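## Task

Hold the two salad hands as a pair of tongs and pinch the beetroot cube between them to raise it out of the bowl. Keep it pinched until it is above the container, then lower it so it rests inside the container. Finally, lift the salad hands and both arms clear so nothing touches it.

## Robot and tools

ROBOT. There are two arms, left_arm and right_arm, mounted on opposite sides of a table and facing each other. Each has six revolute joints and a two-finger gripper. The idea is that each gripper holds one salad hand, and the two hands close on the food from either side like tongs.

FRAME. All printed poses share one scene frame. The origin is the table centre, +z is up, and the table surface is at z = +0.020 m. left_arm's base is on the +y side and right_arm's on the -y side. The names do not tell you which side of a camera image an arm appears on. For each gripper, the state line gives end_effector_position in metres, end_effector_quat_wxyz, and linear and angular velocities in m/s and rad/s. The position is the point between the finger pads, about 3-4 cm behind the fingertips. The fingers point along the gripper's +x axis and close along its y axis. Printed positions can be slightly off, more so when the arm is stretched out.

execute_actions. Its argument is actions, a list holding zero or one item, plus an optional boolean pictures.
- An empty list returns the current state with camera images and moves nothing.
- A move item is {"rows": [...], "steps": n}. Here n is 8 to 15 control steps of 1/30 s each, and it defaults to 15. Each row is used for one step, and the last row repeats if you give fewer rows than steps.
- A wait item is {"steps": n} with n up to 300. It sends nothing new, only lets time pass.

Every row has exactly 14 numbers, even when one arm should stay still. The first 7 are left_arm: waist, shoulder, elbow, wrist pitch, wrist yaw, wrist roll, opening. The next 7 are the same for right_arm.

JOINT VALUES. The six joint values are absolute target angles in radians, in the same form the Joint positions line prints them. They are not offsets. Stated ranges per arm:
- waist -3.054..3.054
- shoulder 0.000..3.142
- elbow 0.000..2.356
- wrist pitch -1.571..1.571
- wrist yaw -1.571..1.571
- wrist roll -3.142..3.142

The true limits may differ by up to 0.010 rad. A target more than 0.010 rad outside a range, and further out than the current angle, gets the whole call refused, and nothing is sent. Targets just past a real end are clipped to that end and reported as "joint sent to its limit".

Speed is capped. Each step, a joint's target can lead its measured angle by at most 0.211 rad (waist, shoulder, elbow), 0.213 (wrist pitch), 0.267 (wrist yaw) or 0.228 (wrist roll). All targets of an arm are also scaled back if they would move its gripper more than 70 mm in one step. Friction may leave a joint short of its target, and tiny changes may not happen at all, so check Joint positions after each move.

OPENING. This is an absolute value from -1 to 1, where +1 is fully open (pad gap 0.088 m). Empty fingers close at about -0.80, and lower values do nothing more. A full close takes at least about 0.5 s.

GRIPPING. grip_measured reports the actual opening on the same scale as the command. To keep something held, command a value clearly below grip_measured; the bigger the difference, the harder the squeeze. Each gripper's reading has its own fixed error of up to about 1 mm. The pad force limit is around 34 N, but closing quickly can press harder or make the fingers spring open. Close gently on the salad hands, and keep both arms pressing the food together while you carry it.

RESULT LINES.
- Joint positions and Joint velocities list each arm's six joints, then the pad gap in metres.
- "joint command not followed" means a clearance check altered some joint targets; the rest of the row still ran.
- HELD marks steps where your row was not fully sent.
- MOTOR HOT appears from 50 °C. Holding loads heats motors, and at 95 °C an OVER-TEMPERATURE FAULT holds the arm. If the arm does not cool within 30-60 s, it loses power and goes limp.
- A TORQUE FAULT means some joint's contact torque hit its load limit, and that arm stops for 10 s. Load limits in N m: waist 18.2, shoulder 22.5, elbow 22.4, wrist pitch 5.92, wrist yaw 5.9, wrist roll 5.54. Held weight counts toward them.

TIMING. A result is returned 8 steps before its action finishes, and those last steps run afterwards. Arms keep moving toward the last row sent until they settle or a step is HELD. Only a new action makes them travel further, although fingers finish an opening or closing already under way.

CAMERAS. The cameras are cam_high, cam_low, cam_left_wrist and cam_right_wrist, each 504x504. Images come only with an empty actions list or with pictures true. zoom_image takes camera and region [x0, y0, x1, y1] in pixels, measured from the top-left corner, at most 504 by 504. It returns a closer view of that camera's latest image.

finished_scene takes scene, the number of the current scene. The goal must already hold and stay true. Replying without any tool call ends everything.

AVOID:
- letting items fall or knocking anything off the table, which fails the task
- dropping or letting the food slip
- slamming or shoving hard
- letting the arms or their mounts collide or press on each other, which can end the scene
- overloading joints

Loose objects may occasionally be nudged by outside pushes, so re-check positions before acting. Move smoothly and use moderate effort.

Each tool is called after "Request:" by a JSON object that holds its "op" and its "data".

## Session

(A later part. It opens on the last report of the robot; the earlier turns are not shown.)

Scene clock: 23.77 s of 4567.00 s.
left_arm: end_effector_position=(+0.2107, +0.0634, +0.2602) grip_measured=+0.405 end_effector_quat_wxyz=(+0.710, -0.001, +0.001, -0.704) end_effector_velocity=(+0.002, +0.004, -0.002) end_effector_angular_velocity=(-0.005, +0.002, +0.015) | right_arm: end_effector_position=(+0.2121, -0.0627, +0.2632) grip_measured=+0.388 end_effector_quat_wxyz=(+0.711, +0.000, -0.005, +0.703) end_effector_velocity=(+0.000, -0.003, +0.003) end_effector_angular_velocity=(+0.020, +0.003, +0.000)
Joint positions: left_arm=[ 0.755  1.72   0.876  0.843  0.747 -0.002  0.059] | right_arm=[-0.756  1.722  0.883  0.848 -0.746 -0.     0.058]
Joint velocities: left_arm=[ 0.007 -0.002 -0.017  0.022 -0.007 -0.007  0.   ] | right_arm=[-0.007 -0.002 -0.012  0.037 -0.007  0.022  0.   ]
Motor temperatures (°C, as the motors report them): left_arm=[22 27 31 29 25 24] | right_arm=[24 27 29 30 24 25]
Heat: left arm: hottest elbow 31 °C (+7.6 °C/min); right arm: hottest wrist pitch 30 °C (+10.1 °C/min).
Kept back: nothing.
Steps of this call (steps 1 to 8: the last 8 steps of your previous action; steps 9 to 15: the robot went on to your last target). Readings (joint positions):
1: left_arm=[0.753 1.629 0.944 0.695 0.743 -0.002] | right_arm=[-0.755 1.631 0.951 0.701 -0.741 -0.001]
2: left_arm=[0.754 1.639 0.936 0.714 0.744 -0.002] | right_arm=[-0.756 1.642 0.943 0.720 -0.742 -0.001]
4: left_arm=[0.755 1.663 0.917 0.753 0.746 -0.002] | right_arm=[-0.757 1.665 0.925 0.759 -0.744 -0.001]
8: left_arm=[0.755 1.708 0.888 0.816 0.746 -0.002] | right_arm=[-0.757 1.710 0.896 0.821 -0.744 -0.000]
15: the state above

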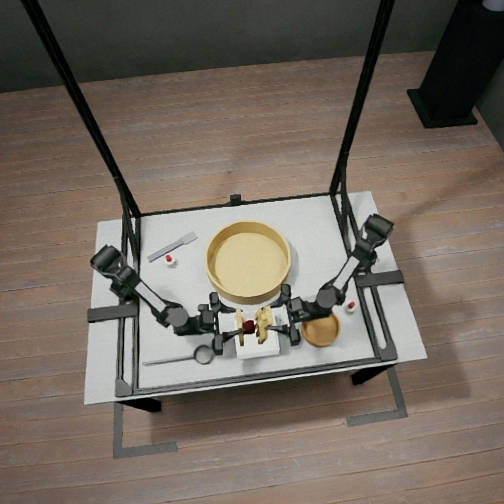

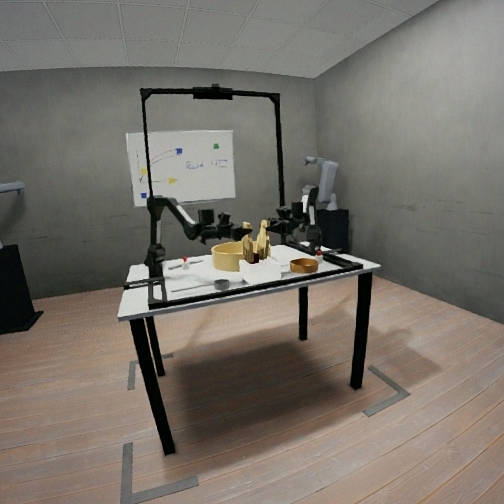

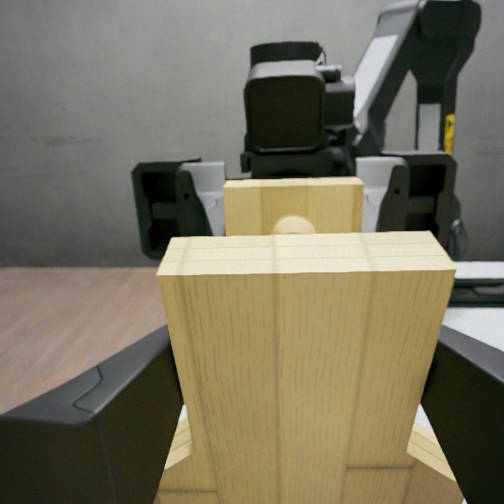

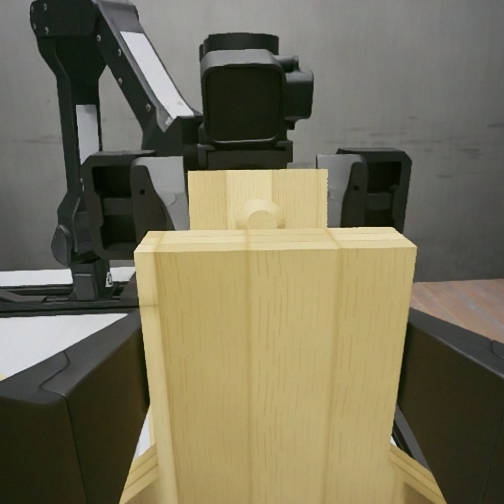

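Request:
{"op": "execute_actions", "data": {"actions": [{"rows":[[0.75,1.727,0.876,0.861,0.75,0,-1,-0.75,1.735,0.897,0.865,-0.75,0,-1],[0.755,1.727,0.876,0.861,0.755,0,-1,-0.75,1.741,0.904,0.864,-0.75,0,-1],[0.76,1.727,0.876,0.861,0.76,0,-1,-0.75,1.747,0.911,0.862,-0.75,0,-1],[0.765,1.727,0.876,0.861,0.765,0,-1,-0.75,1.753,0.918,0.861,-0.75,0,-1],[0.77,1.727,0.876,0.861,0.77,0,-1,-0.75,1.759,0.925,0.86,-0.75,0,-1],[0.775,1.727,0.876,0.861,0.775,0,-1,-0.75,1.765,0.932,0.858,-0.75,0,-1],[0.78,1.727,0.876,0.861,0.78,0,-1,-0.75,1.771,0.939,0.857,-0.75,0,-1],[0.785,1.727,0.876,0.861,0.785,0,-1,-0.75,1.777,0.946,0.856,-0.75,0,-1],[0.79,1.727,0.876,0.861,0.79,0,-1,-0.75,1.783,0.953,0.855,-0.75,0,-1]]}]}}

Request:
{"op": "execute_actions", "data": {"actions": [{"rows":[[0.79,1.742,0.868,0.884,0.79,0,-1,-0.75,1.797,0.945,0.875,-0.75,0,-1],[0.79,1.757,0.86,0.907,0.79,0,-1,-0.75,1.811,0.937,0.896,-0.75,0,-1],[0.79,1.772,0.853,0.929,0.79,0,-1,-0.75,1.826,0.93,0.917,-0.75,0,-1],[0.79,1.788,0.846,0.952,0.79,0,-1,-0.75,1.841,0.923,0.938,-0.75,0,-1],[0.79,1.804,0.839,0.975,0.79,0,-1,-0.75,1.856,0.916,0.96,-0.75,0,-1],[0.79,1.82,0.833,0.997,0.79,0,-1,-0.75,1.872,0.91,0.982,-0.75,0,-1],[0.79,1.837,0.827,1.02,0.79,0,-1,-0.75,1.888,0.904,1.004,-0.75,0,-1],[0.79,1.854,0.821,1.043,0.79,0,-1,-0.75,1.904,0.898,1.026,-0.75,0,-1],[0.79,1.871,0.816,1.065,0.79,0,-1,-0.75,1.92,0.893,1.047,-0.75,0,-1],[0.79,1.888,0.811,1.087,0.79,0,-1,-0.75,1.937,0.888,1.069,-0.75,0,-1],[0.79,1.906,0.806,1.11,0.79,0,-1,-0.75,1.954,0.884,1.09,-0.75,0,-1],[0.79,1.924,0.802,1.132,0.79,0,-1,-0.75,1.971,0.88,1.111,-0.75,0,-1],[0.79,1.942,0.798,1.154,0.79,0,-1,-0.75,1.988,0.876,1.132,-0.75,0,-1],[0.79,1.96,0.794,1.176,0.79,0,-1,-0.75,2.006,0.872,1.154,-0.75,0,-1],[0.79,1.979,0.79,1.199,0.79,0,-1,-0.75,2.024,0.868,1.176,-0.75,0,-1]]}]}}

Request:
{"op": "execute_actions", "data": {"actions": [{"rows":[[0.79,1.99,0.789,1.211,0.79,0,-1,-0.75,2.035,0.867,1.188,-0.75,0,-1],[0.79,2.0,0.788,1.222,0.79,0,-1,-0.75,2.045,0.866,1.199,-0.75,0,-1]]}]}}

Request:
{"op": "execute_actions", "data": {"actions": [{"steps":12}], "pictures": true}}

Scene clock: 25.07 s of 4567.00 s.
left_arm: end_effector_position=(+0.2122, +0.0654, +0.2600) grip_measured=+0.405 end_effector_quat_wxyz=(+0.708, -0.000, -0.002, -0.706) end_effector_velocity=(+0.026, +0.026, -0.005) end_effector_angular_velocity=(+0.013, +0.019, -0.000) | right_arm: end_effector_position=(+0.2148, -0.0595, +0.2579) grip_measured=+0.388 end_effector_quat_wxyz=(+0.710, -0.000, -0.001, +0.704) end_effector_velocity=(+0.028, +0.031, -0.031) end_effector_angular_velocity=(-0.062, +0.037, +0.019)
Joint positions: left_arm=[ 0.764  1.723  0.875  0.853  0.761 -0.001  0.059] | right_arm=[-0.756  1.747  0.894  0.855 -0.747 -0.     0.058]
Joint velocities: left_arm=[ 0.11   0.002 -0.007 -0.007  0.11  -0.007 -0.   ] | right_arm=[-0.002  0.188  0.154 -0.051 -0.022 -0.022 -0.   ]
Motor temperatures (°C, as the motors report them): left_arm=[22 28 31 29 25 24] | right_arm=[24 27 29 30 24 25]
Heat: left arm: hottest elbow 31 °C (+7.2 °C/min); right arm: hottest wrist pitch 30 °C (+9.6 °C/min).
Steps of this call (steps 1 to 15: the robot went on to your last target; steps 16 to 32: nothing new was sent; steps 33 to 39: the first 7 steps of this action). Readings (joint positions):
33: left_arm=[0.756 1.722 0.875 0.851 0.747 -0.002] | right_arm=[-0.757 1.724 0.882 0.856 -0.746 -0.000]
34: left_arm=[0.756 1.722 0.875 0.851 0.747 -0.001] | right_arm=[-0.757 1.726 0.882 0.856 -0.747 -0.000]
36: left_arm=[0.757 1.723 0.875 0.851 0.750 -0.001] | right_arm=[-0.757 1.731 0.883 0.857 -0.747 -0.000]
39: the state above

Scene clock: 25.57 s of 4567.00 s.
left_arm: end_effector_position=(+0.2222, +0.0719, +0.2445) grip_measured=+0.405 end_effector_quat_wxyz=(+0.710, -0.000, -0.008, -0.704) end_effector_velocity=(+0.017, -0.005, -0.151) end_effector_angular_velocity=(+0.039, +0.033, +0.025) | right_arm: end_effector_position=(+0.2252, -0.0506, +0.2426) grip_measured=+0.389 end_effector_quat_wxyz=(+0.711, -0.000, -0.006, +0.703) end_effector_velocity=(+0.017, +0.014, -0.143) end_effector_angular_velocity=(-0.016, +0.022, +0.000)
Joint positions: left_arm=[ 0.797  1.774  0.85   0.94   0.788 -0.     0.059] | right_arm=[-0.759  1.834  0.921  0.925 -0.747 -0.001  0.058]
Joint velocities: left_arm=[ 0.017  0.422 -0.183  0.549 -0.007  0.007 -0.   ] | right_arm=[-0.007  0.427 -0.129  0.535 -0.007  0.007 -0.   ]
Motor temperatures (°C, as the motors report them): left_arm=[22 28 31 30 25 24] | right_arm=[24 27 29 31 24 25]
Heat: left arm: hottest elbow 31 °C (+7.0 °C/min); right arm: hottest wrist pitch 31 °C (+11.7 °C/min).
Steps of this call (steps 1 to 8: the last 8 steps of your previous action; steps 9 to 15: the first 7 steps of this action). Readings (joint positions):
9: left_arm=[0.789 1.724 0.875 0.854 0.785 -0.001] | right_arm=[-0.756 1.777 0.926 0.850 -0.747 -0.000]
10: left_arm=[0.790 1.727 0.873 0.860 0.787 -0.001] | right_arm=[-0.757 1.781 0.927 0.855 -0.747 -0.000]
12: left_arm=[0.793 1.739 0.865 0.888 0.788 -0.001] | right_arm=[-0.758 1.796 0.927 0.877 -0.747 -0.001]
15: the state above

Scene clock: 26.07 s of 4567.00 s.
left_arm: end_effector_position=(+0.2244, +0.0698, +0.1793) grip_measured=+0.405 end_effector_quat_wxyz=(+0.710, -0.000, -0.001, -0.704) end_effector_velocity=(-0.002, +0.001, -0.017) end_effector_angular_velocity=(-0.019, +0.017, +0.005) | right_arm: end_effector_position=(+0.2265, -0.0478, +0.1831) grip_measured=+0.388 end_effector_quat_wxyz=(+0.710, +0.001, -0.009, +0.705) end_effector_velocity=(-0.008, -0.001, -0.005) end_effector_angular_velocity=(+0.054, -0.060, +0.039)
Joint positions: left_arm=[ 0.797  1.983  0.79   1.195  0.788 -0.001  0.059] | right_arm=[-0.758  2.024  0.868  1.175 -0.751  0.001  0.058]
Joint velocities: left_arm=[-0.002  0.071 -0.027  0.125 -0.007 -0.037 -0.   ] | right_arm=[ 0.002  0.056 -0.022  0.154 -0.037 -0.007 -0.   ]
Motor temperatures (°C, as the motors report them): left_arm=[22 28 31 30 25 24] | right_arm=[24 28 29 31 24 25]
Heat: left arm: hottest elbow 31 °C (+6.9 °C/min); right arm: hottest wrist pitch 31 °C (+11.5 °C/min).
Steps of this call (steps 1 to 8: the last 8 steps of your previous action; steps 9 to 15: the first 7 steps of this action). Readings (joint positions):
9: left_arm=[0.798 1.926 0.801 1.129 0.788 -0.000] | right_arm=[-0.759 1.979 0.875 1.107 -0.748 -0.001]
10: left_arm=[0.798 1.942 0.798 1.149 0.788 -0.000] | right_arm=[-0.759 1.993 0.872 1.126 -0.748 -0.001]
12: left_arm=[0.797 1.966 0.793 1.175 0.788 -0.001] | right_arm=[-0.758 2.014 0.870 1.153 -0.749 -0.000]
15: the state above

Scene clock: 26.47 s of 4567.00 s.
left_arm: end_effector_position=(+0.2243, +0.0701, +0.1781) grip_measured=+0.405 end_effector_quat_wxyz=(+0.710, -0.000, -0.004, -0.704) end_effector_velocity=(-0.000, -0.000, +0.002) end_effector_angular_velocity=(-0.012, -0.005, +0.005) | right_arm: end_effector_position=(+0.2264, -0.0478, +0.1823) grip_measured=+0.388 end_effector_quat_wxyz=(+0.709, +0.001, -0.013, +0.705) end_effector_velocity=(+0.004, -0.002, -0.001) end_effector_angular_velocity=(+0.002, -0.009, -0.015)
Joint positions: left_arm=[ 0.798  1.99   0.787  1.212  0.788 -0.001  0.059] | right_arm=[-0.758  2.032  0.867  1.192 -0.752  0.002  0.058]
Joint velocities: left_arm=[-0.002  0.002 -0.002  0.022 -0.007 -0.007 -0.   ] | right_arm=[-0.007  0.002 -0.002  0.007  0.007 -0.007 -0.   ]
Motor temperatures (°C, as the motors report them): left_arm=[22 28 31 30 25 24] | right_arm=[24 28 29 31 24 25]
Heat: left arm: hottest elbow 31 °C (+6.8 °C/min); right arm: hottest wrist pitch 31 °C (+11.3 °C/min).
Kept back: nothing.
Steps of this call (steps 1 to 8: the last 8 steps of your previous action; steps 9 to 12: the robot went on to your last target). Readings (joint positions):
1: left_arm=[0.797 1.985 0.789 1.199 0.788 -0.001] | right_arm=[-0.758 2.026 0.868 1.179 -0.752 0.001]
2: left_arm=[0.797 1.986 0.788 1.202 0.788 -0.001] | right_arm=[-0.758 2.027 0.867 1.182 -0.752 0.002]
4: left_arm=[0.798 1.987 0.787 1.207 0.788 -0.001] | right_arm=[-0.758 2.030 0.867 1.186 -0.752 0.002]
8: left_arm=[0.798 1.990 0.787 1.211 0.788 -0.001] | right_arm=[-0.758 2.032 0.867 1.191 -0.752 0.002]
12: the state above

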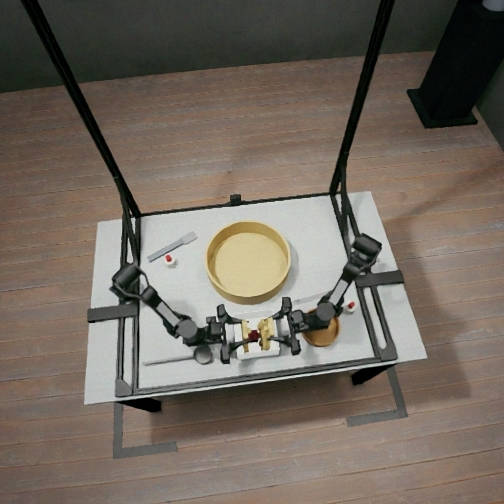

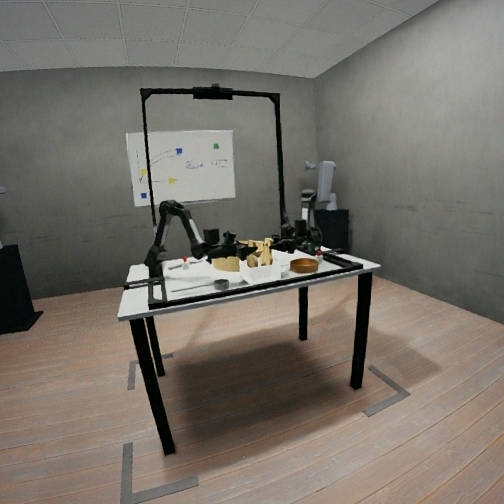

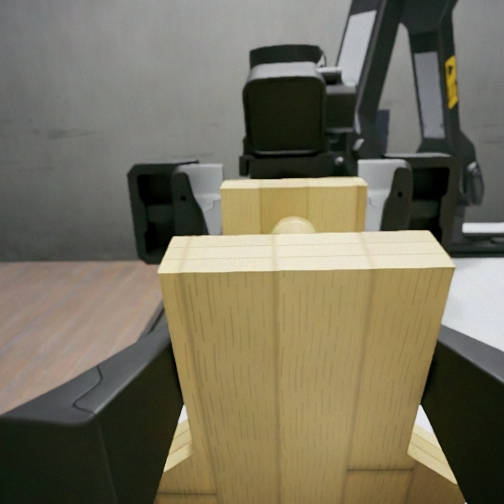

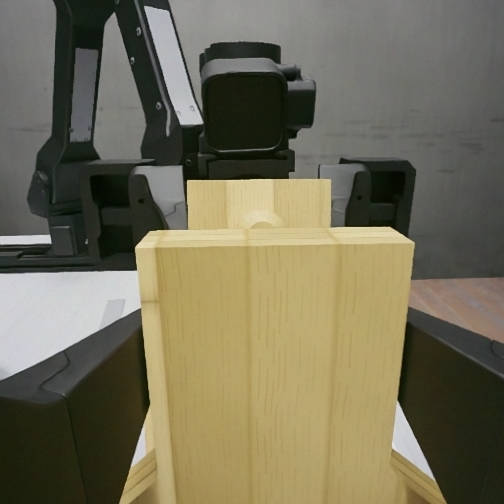

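Near the floor; release and lift.

Request:
{"op": "execute_actions", "data": {"actions": [{"rows":[[0.825,1.96,0.74,1.23,0.825,0,-1,-0.77,2.01,0.835,1.195,-0.77,0,-1]]}]}}

Request:
{"op": "execute_actions", "data": {"actions": [{"rows":[[0.825,1.89,0.755,1.145,0.825,0,-1,-0.77,1.94,0.85,1.11,-0.77,0,-1],[0.825,1.89,0.755,1.145,0.825,0,-1,-0.77,1.94,0.85,1.11,-0.77,0,-1],[0.825,1.89,0.755,1.145,0.825,0,-1,-0.77,1.94,0.85,1.11,-0.77,0,-1],[0.825,1.82,0.775,1.055,0.825,0,-1,-0.77,1.875,0.87,1.025,-0.77,0,-1],[0.825,1.82,0.775,1.055,0.825,0,-1,-0.77,1.875,0.87,1.025,-0.77,0,-1],[0.825,1.82,0.775,1.055,0.825,0,-1,-0.77,1.875,0.87,1.025,-0.77,0,-1],[0.825,1.755,0.8,0.965,0.825,0,-1,-0.77,1.81,0.895,0.935,-0.77,0,-1],[0.825,1.755,0.8,0.965,0.825,0,-1,-0.77,1.81,0.895,0.935,-0.77,0,-1],[0.825,1.755,0.8,0.965,0.825,0,-1,-0.77,1.81,0.895,0.935,-0.77,0,-1],[0.825,1.69,0.835,0.865,0.825,0,-1,-0.77,1.75,0.925,0.845,-0.77,0,-1],[0.825,1.69,0.835,0.865,0.825,0,-1,-0.77,1.75,0.925,0.845,-0.77,0,-1],[0.825,1.69,0.835,0.865,0.825,0,-1,-0.77,1.75,0.925,0.845,-0.77,0,-1],[0.825,1.55,0.95,0.61,0.825,0,-1,-0.77,1.6,1.02,0.6,-0.77,0,-1]]}]}}

Request:
{"op": "execute_actions", "data": {"actions": [{"steps":14}]}}

Request:
{"op": "execute_actions", "data": {"actions": [{"rows":[[0.86,1.35,0.8,0.55,0.86,0,-1,-0.86,1.35,0.8,0.55,-0.86,0,-1]]}]}}

Request:
{"op": "execute_actions", "data": {"actions": [{"steps":15}], "pictures": true}}

Scene clock: 27.37 s of 4567.00 s.
left_arm: end_effector_position=(+0.2223, +0.0799, +0.1759) grip_measured=+0.405 end_effector_quat_wxyz=(+0.708, -0.000, -0.002, -0.706) end_effector_velocity=(+0.009, +0.024, -0.005) end_effector_angular_velocity=(+0.028, +0.038, +0.049) | right_arm: end_effector_position=(+0.2250, -0.0511, +0.1813) grip_measured=+0.388 end_effector_quat_wxyz=(+0.707, +0.000, -0.012, +0.707) end_effector_velocity=(+0.001, -0.014, -0.002) end_effector_angular_velocity=(-0.027, +0.003, -0.005)
Joint positions: left_arm=[ 0.817  1.977  0.753  1.228  0.814 -0.     0.059] | right_arm=[-0.763  2.027  0.854  1.198 -0.762  0.001  0.058]
Joint velocities: left_arm=[ 0.056 -0.046 -0.066 -0.022  0.007 -0.007 -0.   ] | right_arm=[-0.027 -0.042 -0.042 -0.037 -0.022 -0.022  0.   ]
Motor temperatures (°C, as the motors report them): left_arm=[22 28 31 30 25 24] | right_arm=[24 28 29 31 24 25]
Heat: left arm: hottest elbow 31 °C (+6.6 °C/min); right arm: hottest wrist pitch 31 °C (+11.0 °C/min).
Steps of this call (steps 1 to 20: the robot went on to your last target; steps 21 to 27: the first 7 steps of this action). Readings (joint positions):
21: left_arm=[0.798 1.992 0.784 1.217 0.790 -0.001] | right_arm=[-0.758 2.033 0.866 1.195 -0.752 0.002]
22: left_arm=[0.801 1.990 0.777 1.221 0.796 -0.001] | right_arm=[-0.758 2.033 0.863 1.199 -0.753 0.001]
24: left_arm=[0.808 1.984 0.763 1.227 0.808 -0.000] | right_arm=[-0.760 2.031 0.859 1.200 -0.757 0.001]
27: the state above

Scene clock: 27.87 s of 4567.00 s.
left_arm: end_effector_position=(+0.2201, +0.0841, +0.1993) grip_measured=+0.405 end_effector_quat_wxyz=(+0.708, +0.000, +0.008, -0.707) end_effector_velocity=(-0.000, -0.000, +0.167) end_effector_angular_velocity=(+0.198, +0.220, +0.005) | right_arm: end_effector_position=(+0.2223, -0.0559, +0.1986) grip_measured=+0.388 end_effector_quat_wxyz=(+0.707, -0.001, +0.010, +0.707) end_effector_velocity=(-0.010, -0.014, +0.141) end_effector_angular_velocity=(-0.272, +0.256, +0.000)
Joint positions: left_arm=[0.822 1.868 0.757 1.094 0.821 0.001 0.059] | right_arm=[-0.767  1.929  0.85   1.058 -0.767 -0.002  0.058]
Joint velocities: left_arm=[-0.002 -0.745  0.232 -1.267 -0.007 -0.007 -0.   ] | right_arm=[-0.007 -0.706  0.139 -1.223 -0.007 -0.007 -0.   ]
Motor temperatures (°C, as the motors report them): left_arm=[22 28 31 30 25 24] | right_arm=[24 28 29 31 24 25]
Heat: left arm: hottest elbow 31 °C (+6.5 °C/min); right arm: hottest wrist pitch 31 °C (+10.8 °C/min).
Steps of this call (steps 1 to 8: the last 8 steps of your previous action; steps 9 to 15: the first 7 steps of this action). Readings (joint positions):
9: left_arm=[0.821 1.966 0.747 1.223 0.819 0.000] | right_arm=[-0.766 2.017 0.849 1.192 -0.765 -0.001]
10: left_arm=[0.822 1.954 0.747 1.198 0.819 0.002] | right_arm=[-0.766 2.005 0.848 1.165 -0.765 -0.003]
12: left_arm=[0.822 1.927 0.748 1.168 0.821 0.002] | right_arm=[-0.766 1.981 0.848 1.130 -0.766 -0.002]
15: the state above

Scene clock: 28.33 s of 4567.00 s.
left_arm: end_effector_position=(+0.2146, +0.0893, +0.3150) grip_measured=+0.405 end_effector_quat_wxyz=(+0.707, +0.001, -0.017, -0.707) end_effector_velocity=(-0.017, +0.018, +0.076) end_effector_angular_velocity=(+0.035, +0.045, +0.010) | right_arm: end_effector_position=(+0.2136, -0.0649, +0.3119) grip_measured=+0.388 end_effector_quat_wxyz=(+0.707, -0.000, -0.009, +0.707) end_effector_velocity=(-0.022, -0.024, +0.124) end_effector_angular_velocity=(+0.051, -0.057, +0.005)
Joint positions: left_arm=[0.822 1.569 0.933 0.668 0.821 0.001 0.059] | right_arm=[-0.767  1.631  0.996  0.652 -0.767 -0.002  0.058]
Joint velocities: left_arm=[ 0.002 -0.232  0.134 -0.418 -0.007 -0.007 -0.   ] | right_arm=[-0.002 -0.291  0.168 -0.388 -0.007 -0.007 -0.   ]
Motor temperatures (°C, as the motors report them): left_arm=[22 28 31 30 25 24] | right_arm=[24 28 29 31 24 25]
Heat: left arm: hottest elbow 31 °C (+6.4 °C/min); right arm: hottest wrist pitch 31 °C (+10.6 °C/min).
Kept back: nothing.
Steps of this call (steps 1 to 8: the last 8 steps of your previous action; steps 9 to 14: the robot went on to your last target). Readings (joint positions):
1: left_arm=[0.822 1.845 0.764 1.057 0.821 0.001] | right_arm=[-0.767 1.907 0.854 1.022 -0.767 -0.002]
2: left_arm=[0.822 1.825 0.770 1.038 0.821 0.001] | right_arm=[-0.767 1.888 0.858 1.003 -0.767 -0.002]
4: left_arm=[0.822 1.779 0.790 0.970 0.821 0.001] | right_arm=[-0.767 1.845 0.874 0.941 -0.767 -0.002]
8: left_arm=[0.822 1.689 0.848 0.842 0.821 0.001] | right_arm=[-0.767 1.756 0.921 0.819 -0.767 -0.001]
14: the state above

Scene clock: 28.57 s of 4567.00 s.
left_arm: end_effector_position=(+0.1912, +0.1228, +0.3231) grip_measured=+0.405 end_effector_quat_wxyz=(+0.708, +0.001, -0.004, -0.706) end_effector_velocity=(-0.044, +0.056, +0.069) end_effector_angular_velocity=(-0.091, -0.112, +0.020) | right_arm: end_effector_position=(+0.1950, -0.1186, +0.3154) grip_measured=+0.388 end_effector_quat_wxyz=(+0.710, -0.000, +0.009, +0.704) end_effector_velocity=(-0.061, -0.094, +0.108) end_effector_angular_velocity=(+0.191, -0.205, +0.024)
Joint positions: left_arm=[0.853 1.392 0.828 0.571 0.85  0.001 0.059] | right_arm=[-0.848  1.417  0.834  0.564 -0.84  -0.002  0.058]
Joint velocities: left_arm=[ 0.042 -0.359 -0.095 -0.125  0.022  0.007  0.   ] | right_arm=[-0.115 -0.515 -0.178 -0.051 -0.139  0.007 -0.   ]
Motor temperatures (°C, as the motors report them): left_arm=[22 29 31 30 25 24] | right_arm=[24 28 29 31 24 25]
Heat: left arm: hottest elbow 31 °C (+6.3 °C/min); right arm: hottest wrist pitch 31 °C (+10.5 °C/min).
Steps of this call (steps 1 to 7: the first 7 steps of this action). Readings (joint positions):
1: left_arm=[0.824 1.548 0.929 0.648 0.821 0.001] | right_arm=[-0.770 1.609 0.988 0.637 -0.774 -0.002]
2: left_arm=[0.830 1.515 0.904 0.617 0.825 0.001] | right_arm=[-0.785 1.573 0.956 0.611 -0.792 -0.002]
4: left_arm=[0.845 1.448 0.851 0.586 0.845 0.001] | right_arm=[-0.821 1.491 0.879 0.577 -0.824 -0.002]
7: the state above

Scene clock: 29.07 s of 4567.00 s.
left_arm: end_effector_position=(+0.1864, +0.1286, +0.3225) grip_measured=+0.405 end_effector_quat_wxyz=(+0.708, +0.000, +0.001, -0.706) end_effector_velocity=(+0.001, +0.001, +0.000) end_effector_angular_velocity=(+0.002, +0.024, +0.010) | right_arm: end_effector_position=(+0.1869, -0.1279, +0.3196) grip_measured=+0.388 end_effector_quat_wxyz=(+0.708, -0.000, +0.006, +0.707) end_effector_velocity=(-0.003, -0.003, +0.006) end_effector_angular_velocity=(+0.008, -0.016, +0.005)
Joint positions: left_arm=[0.857 1.361 0.807 0.551 0.855 0.001 0.059] | right_arm=[-0.857  1.366  0.806  0.547 -0.855 -0.002  0.058]
Joint velocities: left_arm=[ 0.002 -0.007 -0.002 -0.007 -0.007 -0.022 -0.   ] | right_arm=[-0.002 -0.022 -0.002 -0.007 -0.007 -0.007 -0.   ]
Motor temperatures (°C, as the motors report them): left_arm=[22 29 31 30 25 24] | right_arm=[24 28 29 31 24 25]
Heat: left arm: hottest elbow 31 °C (+6.2 °C/min); right arm: hottest wrist pitch 31 °C (+10.3 °C/min).
Kept back: nothing.
Steps of this call (steps 1 to 8: the last 8 steps of your previous action; steps 9 to 15: the robot went on to your last target). Readings (joint positions):
1: left_arm=[0.854 1.382 0.825 0.567 0.851 0.001] | right_arm=[-0.851 1.403 0.830 0.561 -0.844 -0.002]
2: left_arm=[0.855 1.375 0.822 0.564 0.852 0.001] | right_arm=[-0.852 1.391 0.827 0.560 -0.847 -0.002]
4: left_arm=[0.855 1.367 0.817 0.558 0.853 0.001] | right_arm=[-0.853 1.377 0.821 0.555 -0.851 -0.002]
8: left_arm=[0.856 1.365 0.808 0.552 0.854 0.001] | right_arm=[-0.855 1.370 0.811 0.549 -0.854 -0.002]
15: the state above

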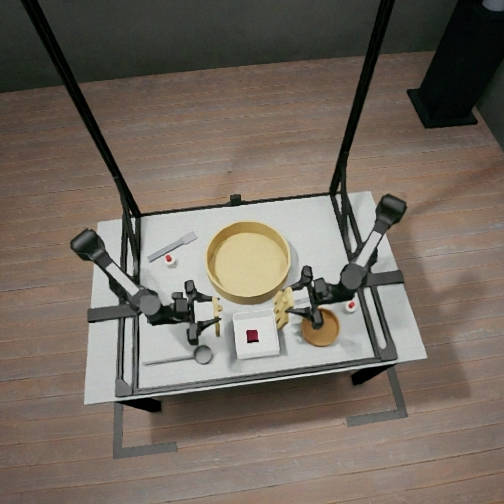

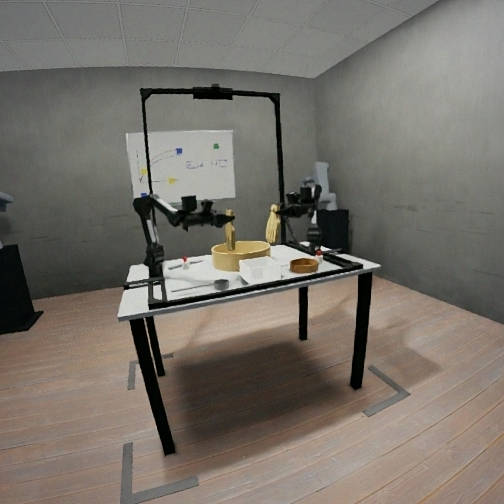

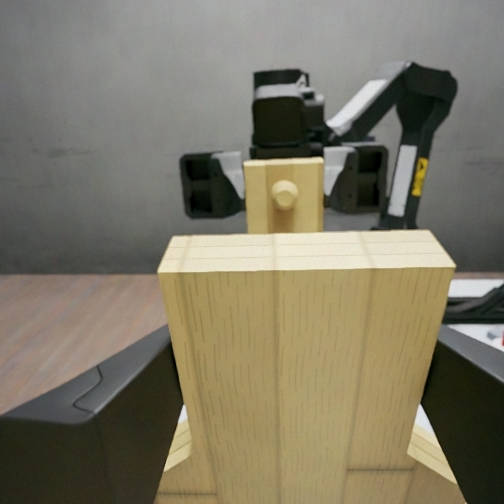

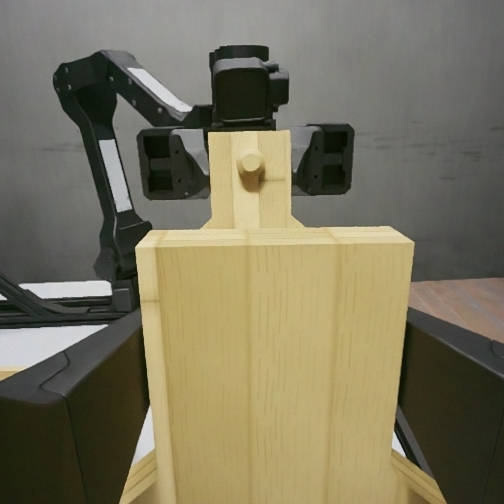

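Request:
{"op": "finished_scene", "data": {"scene": 2}}

The scene is finished: the task was done.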